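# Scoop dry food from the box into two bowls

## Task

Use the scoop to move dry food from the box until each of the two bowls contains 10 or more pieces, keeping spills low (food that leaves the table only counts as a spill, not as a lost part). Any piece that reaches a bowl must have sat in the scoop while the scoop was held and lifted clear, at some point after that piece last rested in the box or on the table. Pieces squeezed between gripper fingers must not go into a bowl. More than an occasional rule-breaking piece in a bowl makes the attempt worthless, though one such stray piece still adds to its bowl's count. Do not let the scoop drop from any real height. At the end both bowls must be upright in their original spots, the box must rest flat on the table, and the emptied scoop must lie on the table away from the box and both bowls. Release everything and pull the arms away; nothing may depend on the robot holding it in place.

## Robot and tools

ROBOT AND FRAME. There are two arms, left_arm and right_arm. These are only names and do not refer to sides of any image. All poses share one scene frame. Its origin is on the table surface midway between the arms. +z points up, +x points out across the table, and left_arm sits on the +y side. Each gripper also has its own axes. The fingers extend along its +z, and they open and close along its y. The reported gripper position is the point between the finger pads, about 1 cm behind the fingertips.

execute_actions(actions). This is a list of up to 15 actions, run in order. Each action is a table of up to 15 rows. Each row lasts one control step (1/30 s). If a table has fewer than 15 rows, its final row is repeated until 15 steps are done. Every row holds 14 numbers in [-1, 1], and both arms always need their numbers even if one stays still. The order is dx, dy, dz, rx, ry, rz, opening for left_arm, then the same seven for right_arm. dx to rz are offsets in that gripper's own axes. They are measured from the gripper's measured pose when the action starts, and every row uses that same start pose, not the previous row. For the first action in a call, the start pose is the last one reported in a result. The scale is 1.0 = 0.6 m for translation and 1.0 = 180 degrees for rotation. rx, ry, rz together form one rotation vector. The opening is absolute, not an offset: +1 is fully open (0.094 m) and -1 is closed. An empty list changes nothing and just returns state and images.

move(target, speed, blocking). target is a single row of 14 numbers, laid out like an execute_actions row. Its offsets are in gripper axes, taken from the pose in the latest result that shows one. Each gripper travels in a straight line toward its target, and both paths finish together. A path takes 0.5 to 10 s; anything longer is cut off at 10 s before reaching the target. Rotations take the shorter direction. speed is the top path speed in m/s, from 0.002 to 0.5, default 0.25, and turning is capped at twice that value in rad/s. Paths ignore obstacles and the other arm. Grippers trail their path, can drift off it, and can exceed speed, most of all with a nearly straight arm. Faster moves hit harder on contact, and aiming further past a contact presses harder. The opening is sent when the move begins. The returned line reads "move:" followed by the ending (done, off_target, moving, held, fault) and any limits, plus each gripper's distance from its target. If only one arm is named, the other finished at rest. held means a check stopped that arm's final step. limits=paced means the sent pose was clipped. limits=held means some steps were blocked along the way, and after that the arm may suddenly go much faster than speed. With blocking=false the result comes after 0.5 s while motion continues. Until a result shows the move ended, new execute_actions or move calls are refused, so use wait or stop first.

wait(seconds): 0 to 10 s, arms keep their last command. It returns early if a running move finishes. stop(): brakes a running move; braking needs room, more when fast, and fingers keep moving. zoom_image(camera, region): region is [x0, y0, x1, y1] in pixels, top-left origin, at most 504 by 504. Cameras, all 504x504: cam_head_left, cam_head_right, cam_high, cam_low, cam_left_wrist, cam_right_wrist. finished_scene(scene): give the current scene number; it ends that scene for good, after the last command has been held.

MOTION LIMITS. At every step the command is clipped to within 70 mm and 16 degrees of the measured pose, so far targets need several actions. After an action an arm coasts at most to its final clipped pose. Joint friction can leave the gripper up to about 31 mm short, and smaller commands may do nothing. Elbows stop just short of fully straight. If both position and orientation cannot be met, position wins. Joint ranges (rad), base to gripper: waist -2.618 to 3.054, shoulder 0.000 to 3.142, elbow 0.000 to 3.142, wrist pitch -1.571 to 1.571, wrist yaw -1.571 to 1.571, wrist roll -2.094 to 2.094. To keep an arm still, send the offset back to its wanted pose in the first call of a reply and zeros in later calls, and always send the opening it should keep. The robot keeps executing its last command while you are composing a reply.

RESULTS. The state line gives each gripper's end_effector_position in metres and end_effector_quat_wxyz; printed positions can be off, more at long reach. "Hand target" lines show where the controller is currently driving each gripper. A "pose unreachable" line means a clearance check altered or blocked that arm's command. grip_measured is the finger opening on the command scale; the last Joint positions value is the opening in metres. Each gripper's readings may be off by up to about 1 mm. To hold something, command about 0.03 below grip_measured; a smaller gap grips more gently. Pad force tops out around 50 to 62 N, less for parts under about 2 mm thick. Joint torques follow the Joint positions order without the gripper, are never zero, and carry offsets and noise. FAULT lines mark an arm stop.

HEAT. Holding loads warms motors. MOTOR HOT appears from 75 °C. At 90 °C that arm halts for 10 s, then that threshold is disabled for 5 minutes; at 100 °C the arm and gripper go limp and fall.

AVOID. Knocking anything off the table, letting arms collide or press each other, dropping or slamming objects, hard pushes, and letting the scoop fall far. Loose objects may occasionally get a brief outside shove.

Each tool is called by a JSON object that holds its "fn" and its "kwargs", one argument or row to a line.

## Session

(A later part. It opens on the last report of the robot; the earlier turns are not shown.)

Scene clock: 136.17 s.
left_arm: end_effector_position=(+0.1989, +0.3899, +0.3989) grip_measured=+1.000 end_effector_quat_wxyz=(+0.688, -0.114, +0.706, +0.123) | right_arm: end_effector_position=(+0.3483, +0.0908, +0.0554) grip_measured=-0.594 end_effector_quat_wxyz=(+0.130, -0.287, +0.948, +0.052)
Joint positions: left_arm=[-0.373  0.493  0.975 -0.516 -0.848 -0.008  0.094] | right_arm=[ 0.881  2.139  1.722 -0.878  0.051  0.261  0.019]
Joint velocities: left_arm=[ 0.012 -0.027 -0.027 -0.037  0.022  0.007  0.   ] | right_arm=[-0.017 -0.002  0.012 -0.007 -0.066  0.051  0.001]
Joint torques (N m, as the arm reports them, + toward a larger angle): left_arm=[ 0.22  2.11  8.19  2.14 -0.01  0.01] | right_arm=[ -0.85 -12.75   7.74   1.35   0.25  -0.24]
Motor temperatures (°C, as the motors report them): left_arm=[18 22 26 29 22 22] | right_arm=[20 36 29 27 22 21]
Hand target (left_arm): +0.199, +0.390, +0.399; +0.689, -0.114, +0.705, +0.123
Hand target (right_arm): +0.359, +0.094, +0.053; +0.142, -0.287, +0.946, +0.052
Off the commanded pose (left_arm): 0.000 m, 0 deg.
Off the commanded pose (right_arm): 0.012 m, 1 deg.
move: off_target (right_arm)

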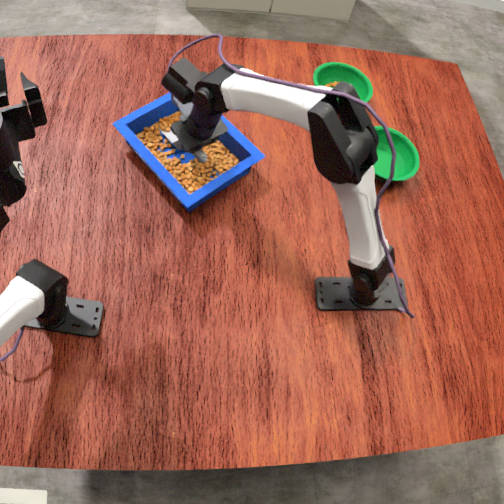

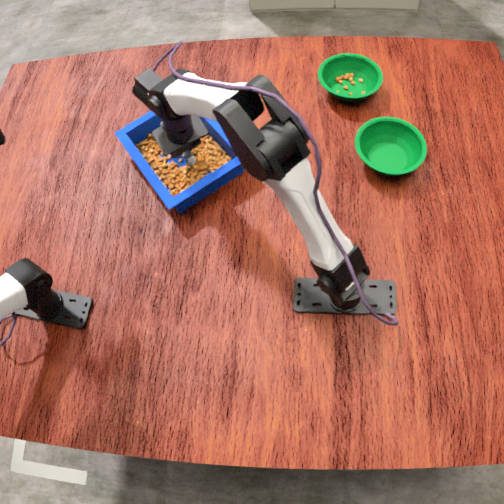

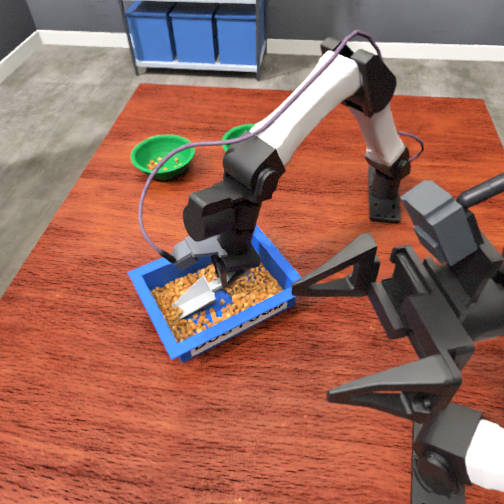

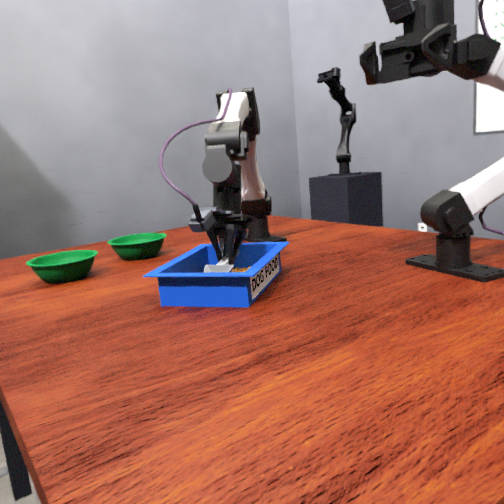

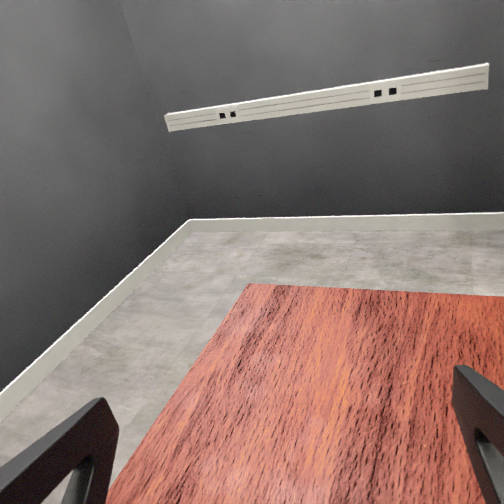

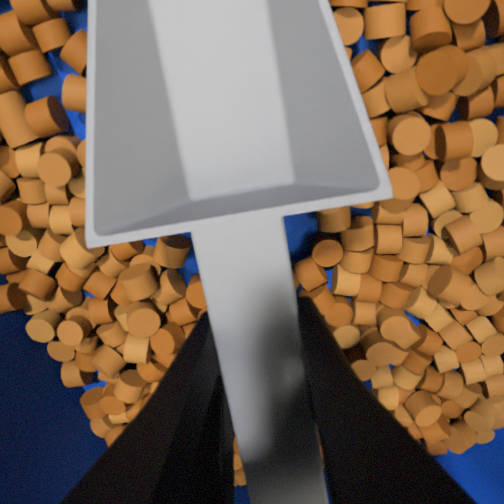

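{"fn": "move", "kwargs": {
  "target": [0,0,0,0,0,0,1,-0.045,0,0.04,0,-0.055,0,-0.68],
  "speed": 0.08
}}

{"fn": "move", "kwargs": {
  "target": [0,0,0,0,0,0,1,-0.015,0,0.005,0,-0.145,0,-0.68],
  "speed": 0.12
}}

Scene clock: 141.43 s.
left_arm: end_effector_position=(+0.1989, +0.3899, +0.3987) grip_measured=+1.000 end_effector_quat_wxyz=(+0.688, -0.114, +0.706, +0.124) | right_arm: end_effector_position=(+0.3728, +0.1102, +0.0435) grip_measured=-0.594 end_effector_quat_wxyz=(+0.206, -0.280, +0.934, +0.079)
Joint positions: left_arm=[-0.373  0.493  0.975 -0.517 -0.848 -0.008  0.094] | right_arm=[ 0.881  2.139  1.616 -0.611  0.085  0.255  0.019]
Joint velocities: left_arm=[-0.017 -0.007  0.007 -0.007 -0.051  0.022  0.   ] | right_arm=[-0.007  0.012 -0.012 -0.022 -0.037  0.022  0.   ]
Joint torques (N m, as the arm reports them, + toward a larger angle): left_arm=[ 0.24  2.24  8.22  2.21 -0.05 -0.01] | right_arm=[ -0.3  -14.91   5.57   1.65   0.26  -0.25]
Motor temperatures (°C, as the motors report them): left_arm=[18 22 26 29 22 22] | right_arm=[20 36 29 27 22 21]
Hand target (left_arm): +0.199, +0.390, +0.399; +0.688, -0.114, +0.706, +0.123
Hand target (right_arm): +0.375, +0.109, +0.040; +0.211, -0.283, +0.933, +0.076
Off the commanded pose (left_arm): 0.000 m, 0 deg.
Off the commanded pose (right_arm): 0.004 m, 1 deg.
move: done

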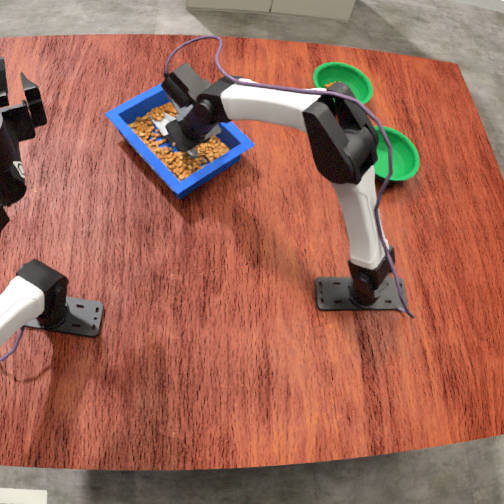

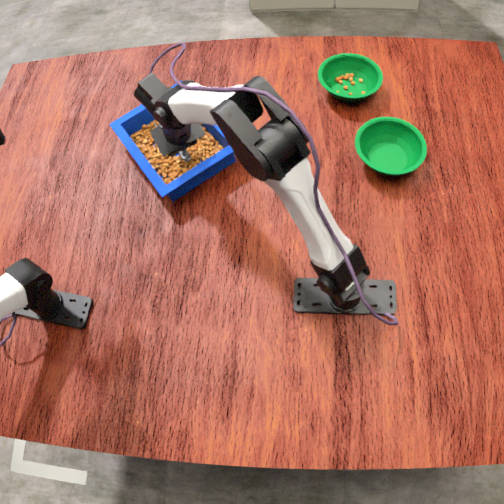

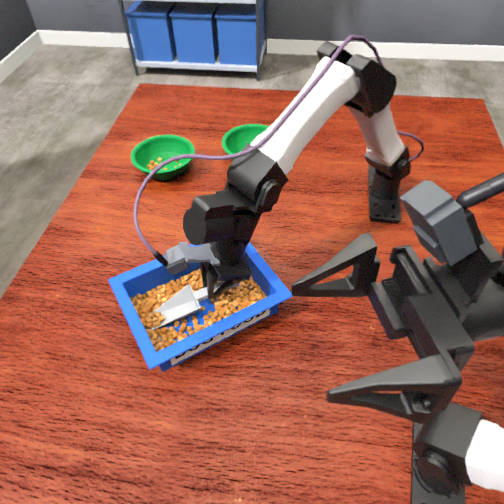

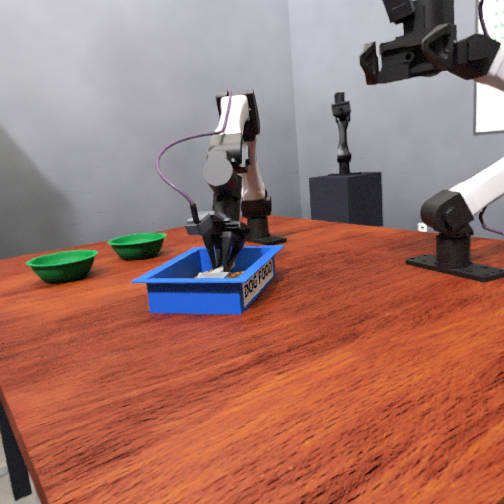

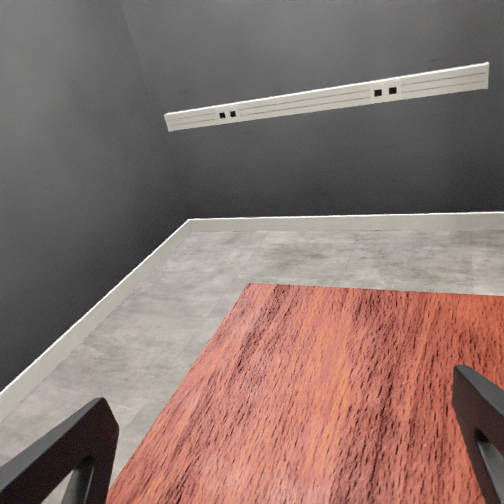

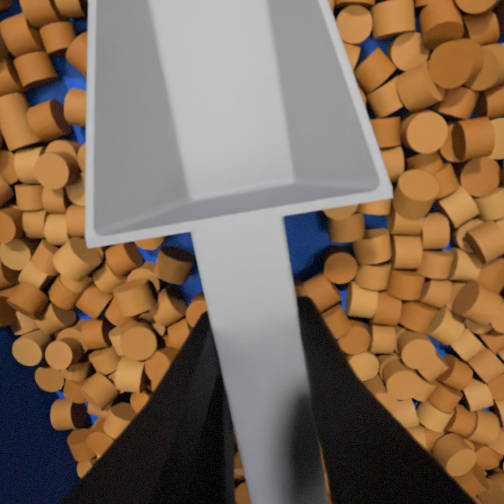

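Scene clock: 143.70 s.
left_arm: end_effector_position=(+0.1989, +0.3899, +0.3985) grip_measured=+1.000 end_effector_quat_wxyz=(+0.688, -0.114, +0.706, +0.124) | right_arm: end_effector_position=(+0.3797, +0.1112, +0.0369) grip_measured=-0.594 end_effector_quat_wxyz=(+0.394, -0.255, +0.872, +0.137)
Joint positions: left_arm=[-0.373  0.493  0.975 -0.518 -0.848 -0.008  0.094] | right_arm=[0.911 2.009 1.109 0.173 0.201 0.225 0.019]
Joint velocities: left_arm=[ 0.007  0.002  0.002  0.007 -0.007 -0.095  0.   ] | right_arm=[-0.002  0.002 -0.012  0.007 -0.037  0.007  0.001]
Joint torques (N m, as the arm reports them, + toward a larger angle): left_arm=[0.05 2.16 8.14 2.16 0.   0.04] | right_arm=[  0.49 -14.36   5.48   2.43   0.35  -0.26]
Motor temperatures (°C, as the motors report them): left_arm=[18 22 26 29 22 22] | right_arm=[20 36 29 27 22 21]
Hand target (left_arm): +0.199, +0.390, +0.399; +0.688, -0.114, +0.706, +0.124
Hand target (right_arm): +0.380, +0.114, +0.045; +0.411, -0.257, +0.863, +0.140
Off the commanded pose (left_arm): 0.000 m, 0 deg.
Off the commanded pose (right_arm): 0.009 m, 2 deg.
move: done

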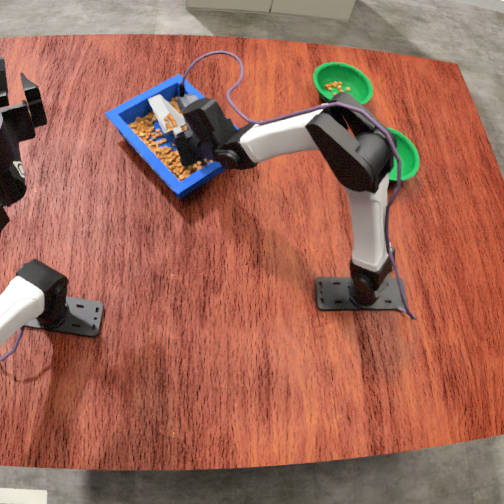

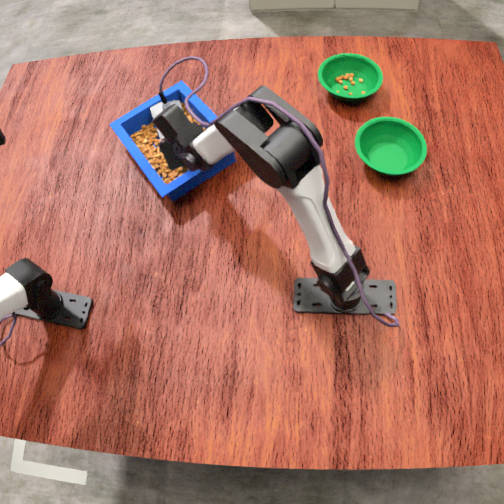

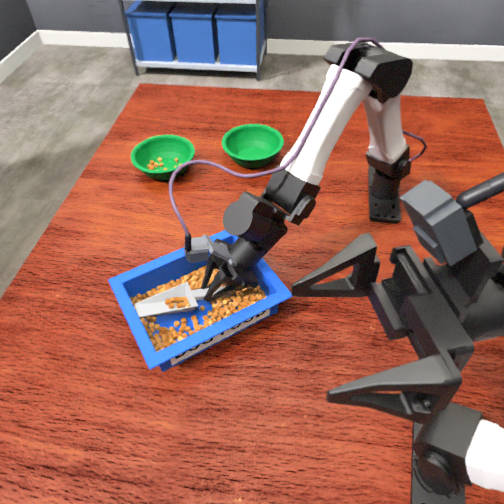

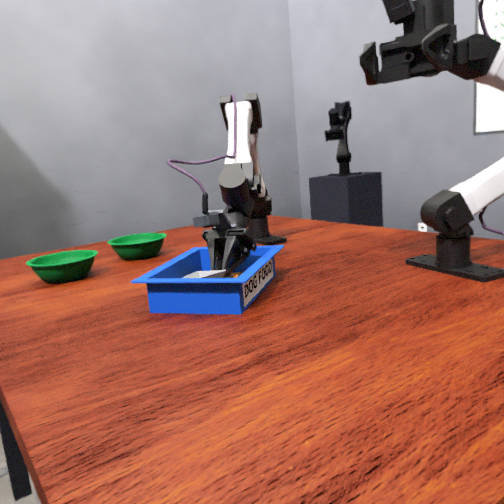

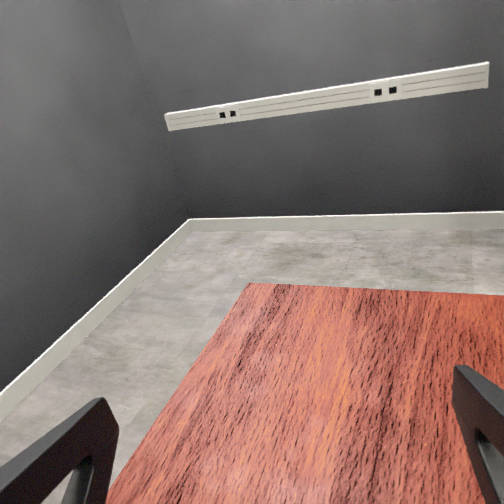

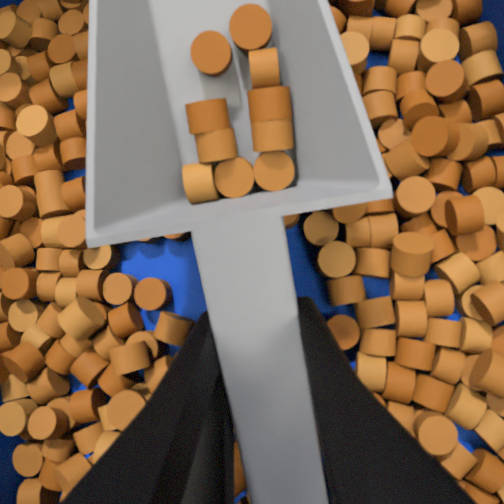

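{"fn": "move", "kwargs": {
  "target": [0,0,0,0,0,0,1,-0.12,0,-0.15,0,0.04,0,-0.68],
  "speed": 0.12
}}

{"fn": "move", "kwargs": {
  "target": [0,0,0,0,0,0,1,0.42,-0.497,-0.352,0.17,0,0.202,-0.68],
  "speed": 0.18
}}

Scene clock: 149.57 s.
left_arm: end_effector_position=(+0.1989, +0.3899, +0.3983) grip_measured=+1.000 end_effector_quat_wxyz=(+0.687, -0.113, +0.707, +0.124) | right_arm: end_effector_position=(+0.3610, +0.0951, +0.1343) grip_measured=-0.594 end_effector_quat_wxyz=(+0.326, -0.272, +0.899, +0.107)
Joint positions: left_arm=[-0.373  0.493  0.975 -0.52  -0.848 -0.008  0.094] | right_arm=[ 0.911  1.826  1.403 -0.465  0.176  0.236  0.019]
Joint velocities: left_arm=[-0.002  0.012 -0.007 -0.066 -0.007 -0.037  0.   ] | right_arm=[-0.007 -0.012 -0.012  0.037  0.022 -0.022  0.001]
Joint torques (N m, as the arm reports them, + toward a larger angle): left_arm=[0.31 2.1  8.17 2.21 0.   0.01] | right_arm=[ -0.39 -13.83   8.3    1.89   0.12  -0.02]
Motor temperatures (°C, as the motors report them): left_arm=[18 22 26 29 22 22] | right_arm=[20 37 29 28 22 21]
Hand target (left_arm): +0.199, +0.390, +0.399; +0.688, -0.114, +0.706, +0.124
Hand target (right_arm): +0.364, +0.098, +0.149; +0.339, -0.263, +0.895, +0.121
Off the commanded pose (left_arm): 0.000 m, 0 deg.
Off the commanded pose (right_arm): 0.016 m, 2 deg.
move: off_target (right_arm)

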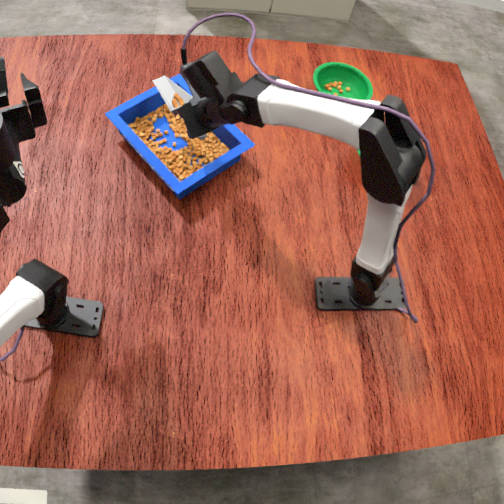

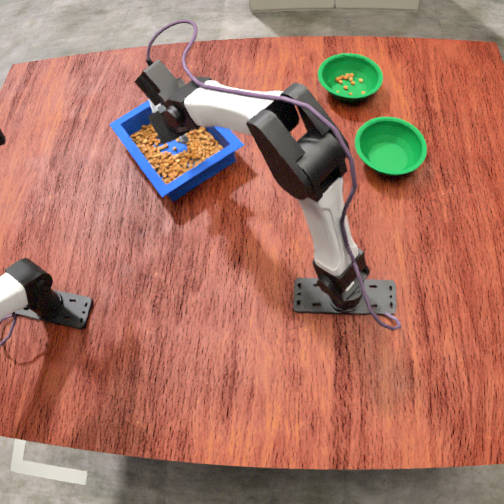

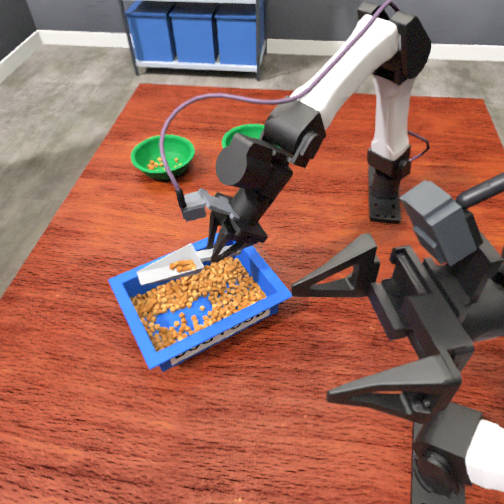

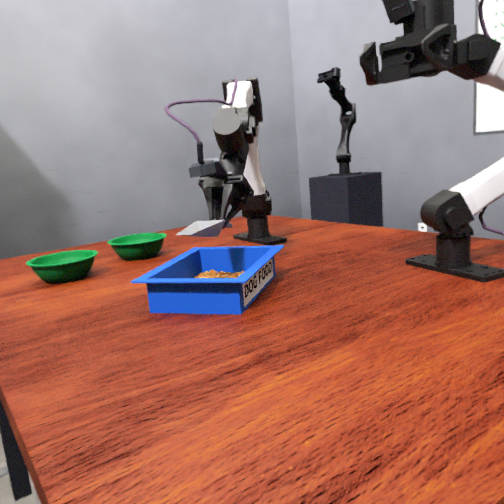

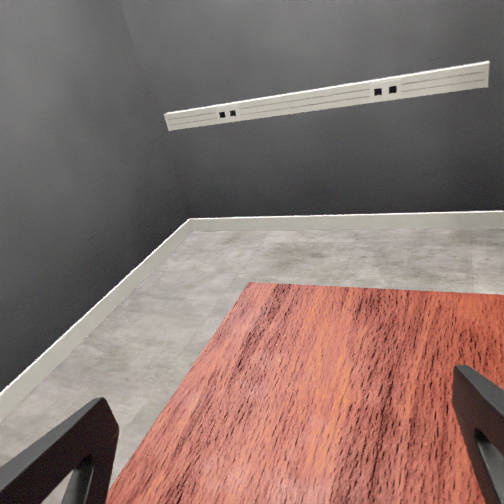

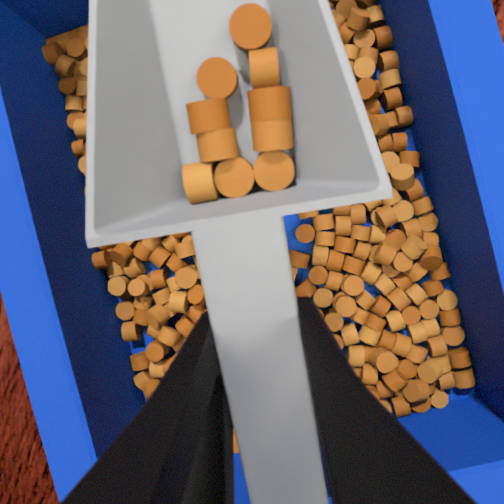

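Scene clock: 152.73 s.
left_arm: end_effector_position=(+0.1988, +0.3899, +0.3981) grip_measured=+1.000 end_effector_quat_wxyz=(+0.687, -0.113, +0.707, +0.124) | right_arm: end_effector_position=(+0.2564, -0.3342, +0.1308) grip_measured=-0.594 end_effector_quat_wxyz=(+0.337, +0.118, +0.933, -0.035)
Joint positions: left_arm=[-0.373  0.493  0.975 -0.521 -0.848 -0.008  0.094] | right_arm=[-0.335  0.772  0.622 -0.734 -0.084 -0.079  0.019]
Joint velocities: left_arm=[ 0.002  0.012 -0.002 -0.037 -0.007  0.007  0.   ] | right_arm=[ 0.007 -0.002  0.002  0.037 -0.022  0.022 -0.   ]
Joint torques (N m, as the arm reports them, + toward a larger angle): left_arm=[ 0.16  2.24  8.33  2.15 -0.04  0.03] | right_arm=[-0.8  -1.88  6.61  1.91 -0.08 -0.25]
Motor temperatures (°C, as the motors report them): left_arm=[18 22 26 29 22 22] | right_arm=[20 36 29 28 22 21]
Hand target (left_arm): +0.199, +0.390, +0.398; +0.687, -0.113, +0.707, +0.124
Hand target (right_arm): +0.256, -0.334, +0.132; +0.343, +0.113, +0.932, -0.034
Off the commanded pose (left_arm): 0.000 m, 0 deg.
Off the commanded pose (right_arm): 0.003 m, 1 deg.
move: done

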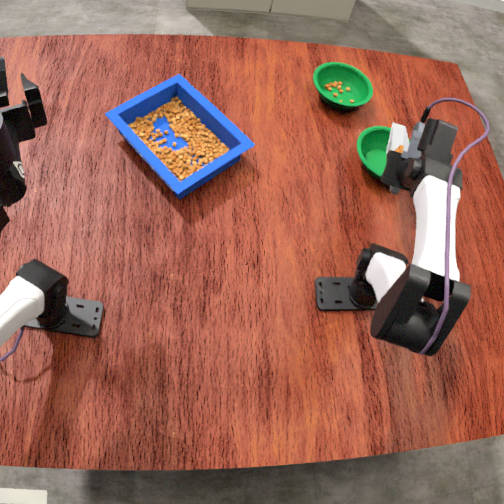

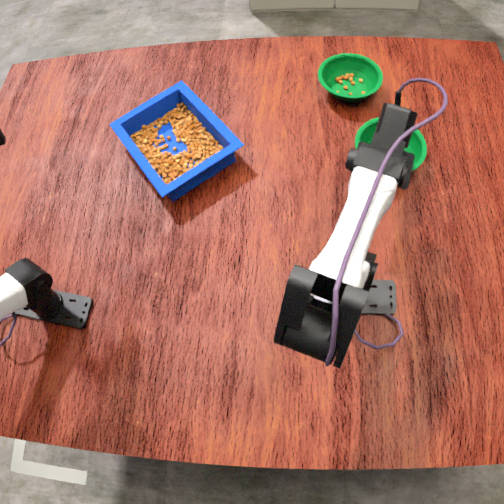

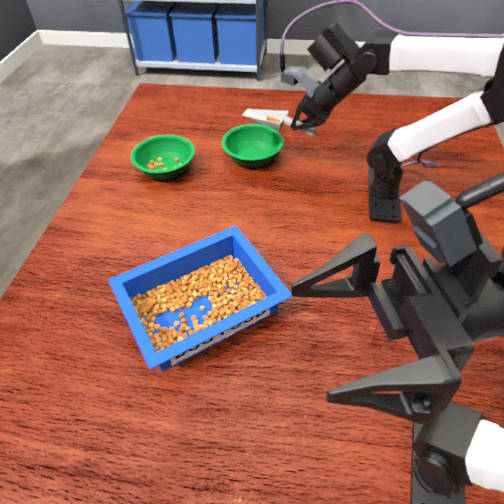

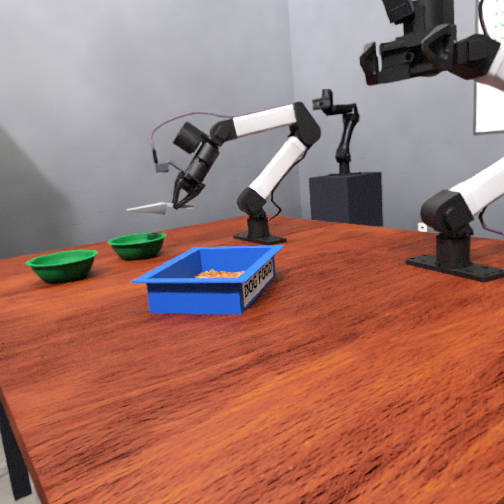

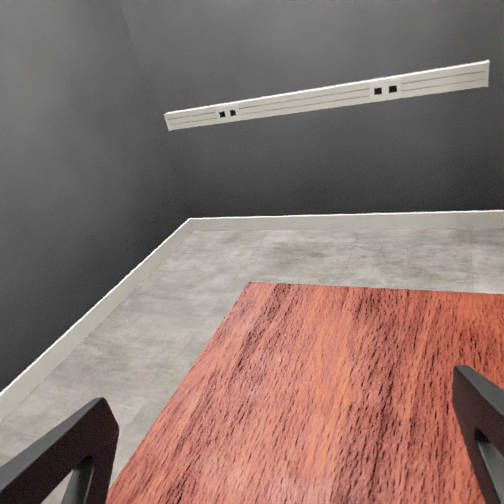

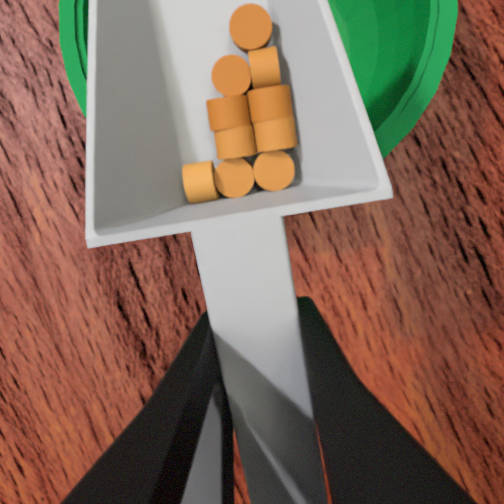

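{"fn": "move", "kwargs": {
  "target": [0,0,0,0,0,0,1,0.065,-0.022,0.015,0,0.05,0,-0.68],
  "speed": 0.1
}}

{"fn": "move", "kwargs": {
  "target": [0,0,0,0,0,0,1,-0.038,0,0,0,0.14,0,-0.68],
  "speed": 0.09
}}

Scene clock: 156.67 s.
left_arm: end_effector_position=(+0.1988, +0.3899, +0.3978) grip_measured=+1.000 end_effector_quat_wxyz=(+0.686, -0.113, +0.707, +0.125) | right_arm: end_effector_position=(+0.2304, -0.3415, +0.1053) grip_measured=-0.594 end_effector_quat_wxyz=(+0.272, +0.124, +0.954, -0.032)
Joint positions: left_arm=[-0.373  0.493  0.975 -0.522 -0.848 -0.008  0.094] | right_arm=[-0.429  0.801  0.607 -0.832 -0.11  -0.166  0.019]
Joint velocities: left_arm=[ 0.002 -0.022 -0.002  0.007 -0.022 -0.037  0.   ] | right_arm=[ 0.012  0.022 -0.002  0.037 -0.037 -0.037 -0.   ]
Joint torques (N m, as the arm reports them, + toward a larger angle): left_arm=[ 0.27  2.37  8.33  2.16 -0.03 -0.02] | right_arm=[-0.83  0.91  6.3   1.67 -0.11 -0.25]
Motor temperatures (°C, as the motors report them): left_arm=[18 22 26 29 22 22] | right_arm=[20 35 29 28 22 21]
Hand target (left_arm): +0.199, +0.390, +0.398; +0.687, -0.113, +0.707, +0.125
Hand target (right_arm): +0.229, -0.341, +0.099; +0.263, +0.121, +0.957, -0.026
Off the commanded pose (left_arm): 0.000 m, 0 deg.
Off the commanded pose (right_arm): 0.007 m, 1 deg.
move: done

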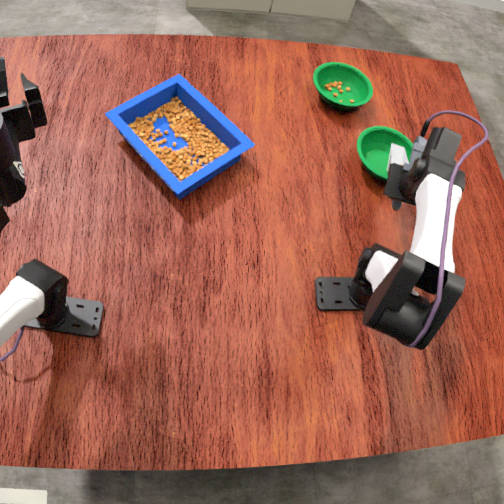

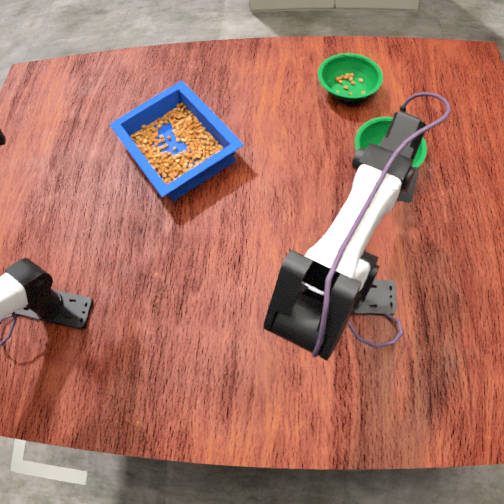

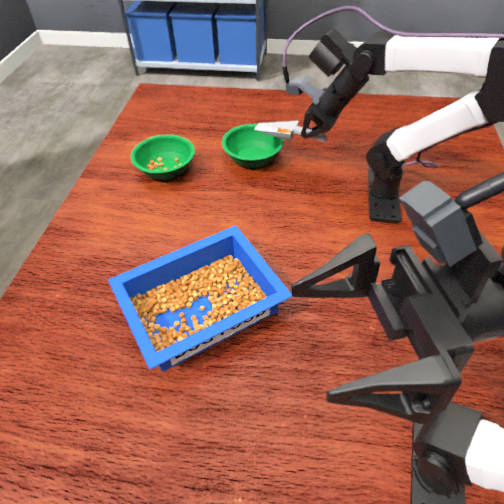

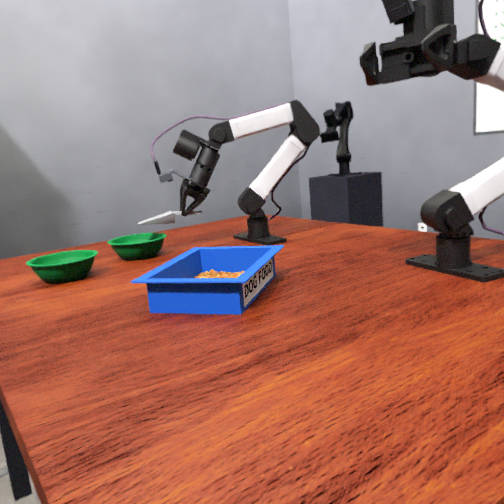

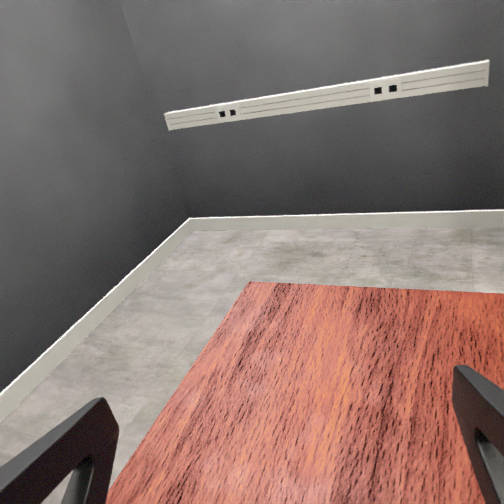

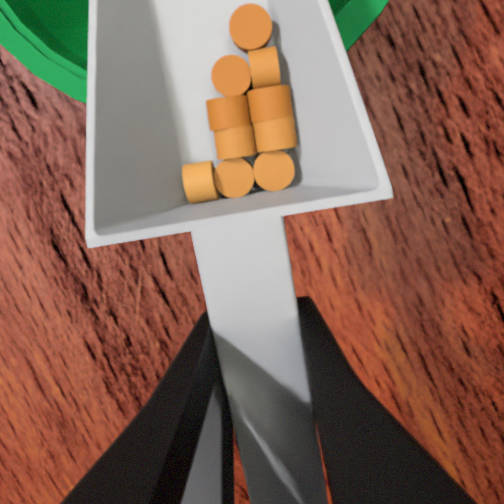

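Scene clock: 159.57 s.
left_arm: end_effector_position=(+0.1988, +0.3900, +0.3976) grip_measured=+1.000 end_effector_quat_wxyz=(+0.686, -0.112, +0.708, +0.125) | right_arm: end_effector_position=(+0.2455, -0.3455, +0.1152) grip_measured=-0.594 end_effector_quat_wxyz=(+0.059, +0.129, +0.990, -0.001)
Joint positions: left_arm=[-0.373  0.493  0.975 -0.523 -0.848 -0.008  0.094] | right_arm=[-0.356  1.306  1.031 -1.18  -0.028 -0.12   0.019]
Joint velocities: left_arm=[ 0.012  0.002 -0.007 -0.022 -0.007 -0.007  0.   ] | right_arm=[-0.012  0.002 -0.022 -0.051 -0.007  0.022 -0.   ]
Joint torques (N m, as the arm reports them, + toward a larger angle): left_arm=[ 0.21  2.29  8.34  2.1  -0.05  0.  ] | right_arm=[ 0.59 -3.49  7.77  0.67  0.17 -0.01]
Motor temperatures (°C, as the motors report them): left_arm=[18 22 26 29 22 22] | right_arm=[20 34 29 28 22 21]
Hand target (left_arm): +0.199, +0.390, +0.398; +0.687, -0.113, +0.707, +0.125
Hand target (right_arm): +0.249, -0.346, +0.117; +0.057, +0.131, +0.990, -0.004
Off the commanded pose (left_arm): 0.000 m, 0 deg.
Off the commanded pose (right_arm): 0.004 m, 0 deg.
move: done

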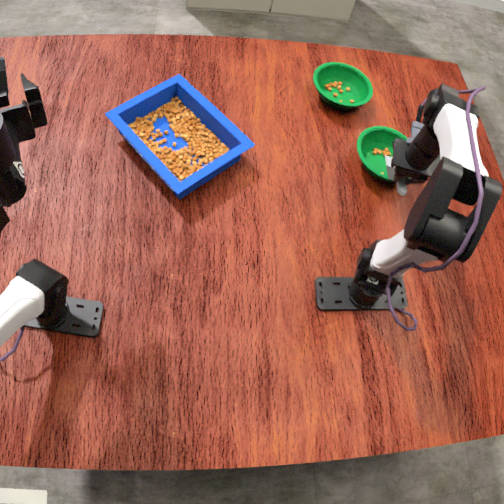

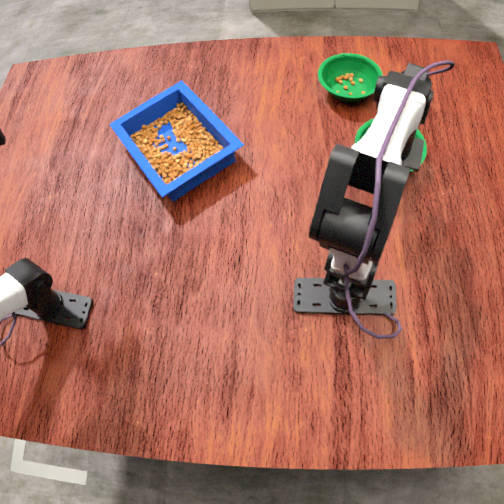

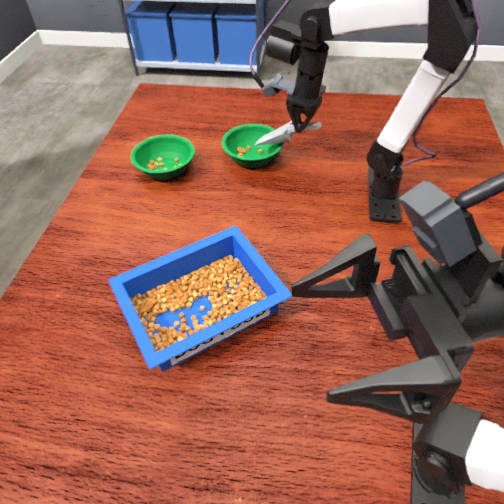

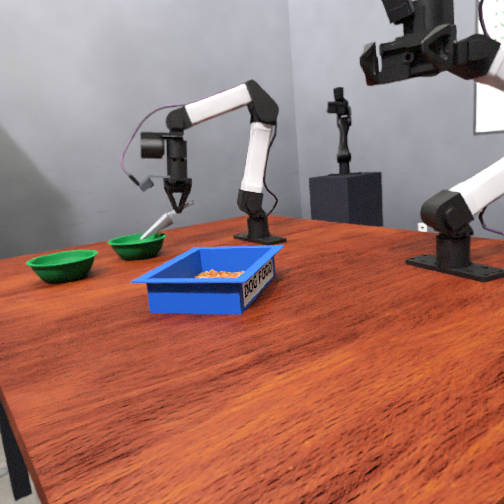

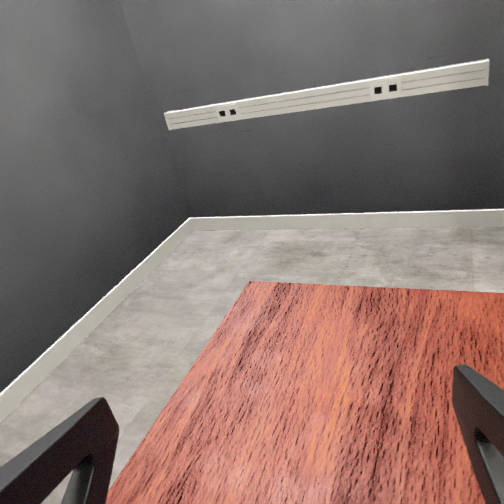

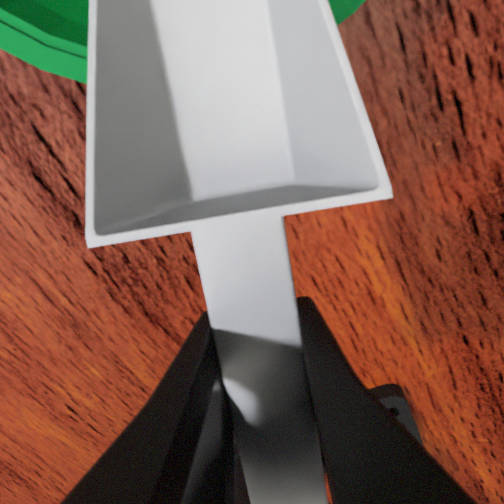

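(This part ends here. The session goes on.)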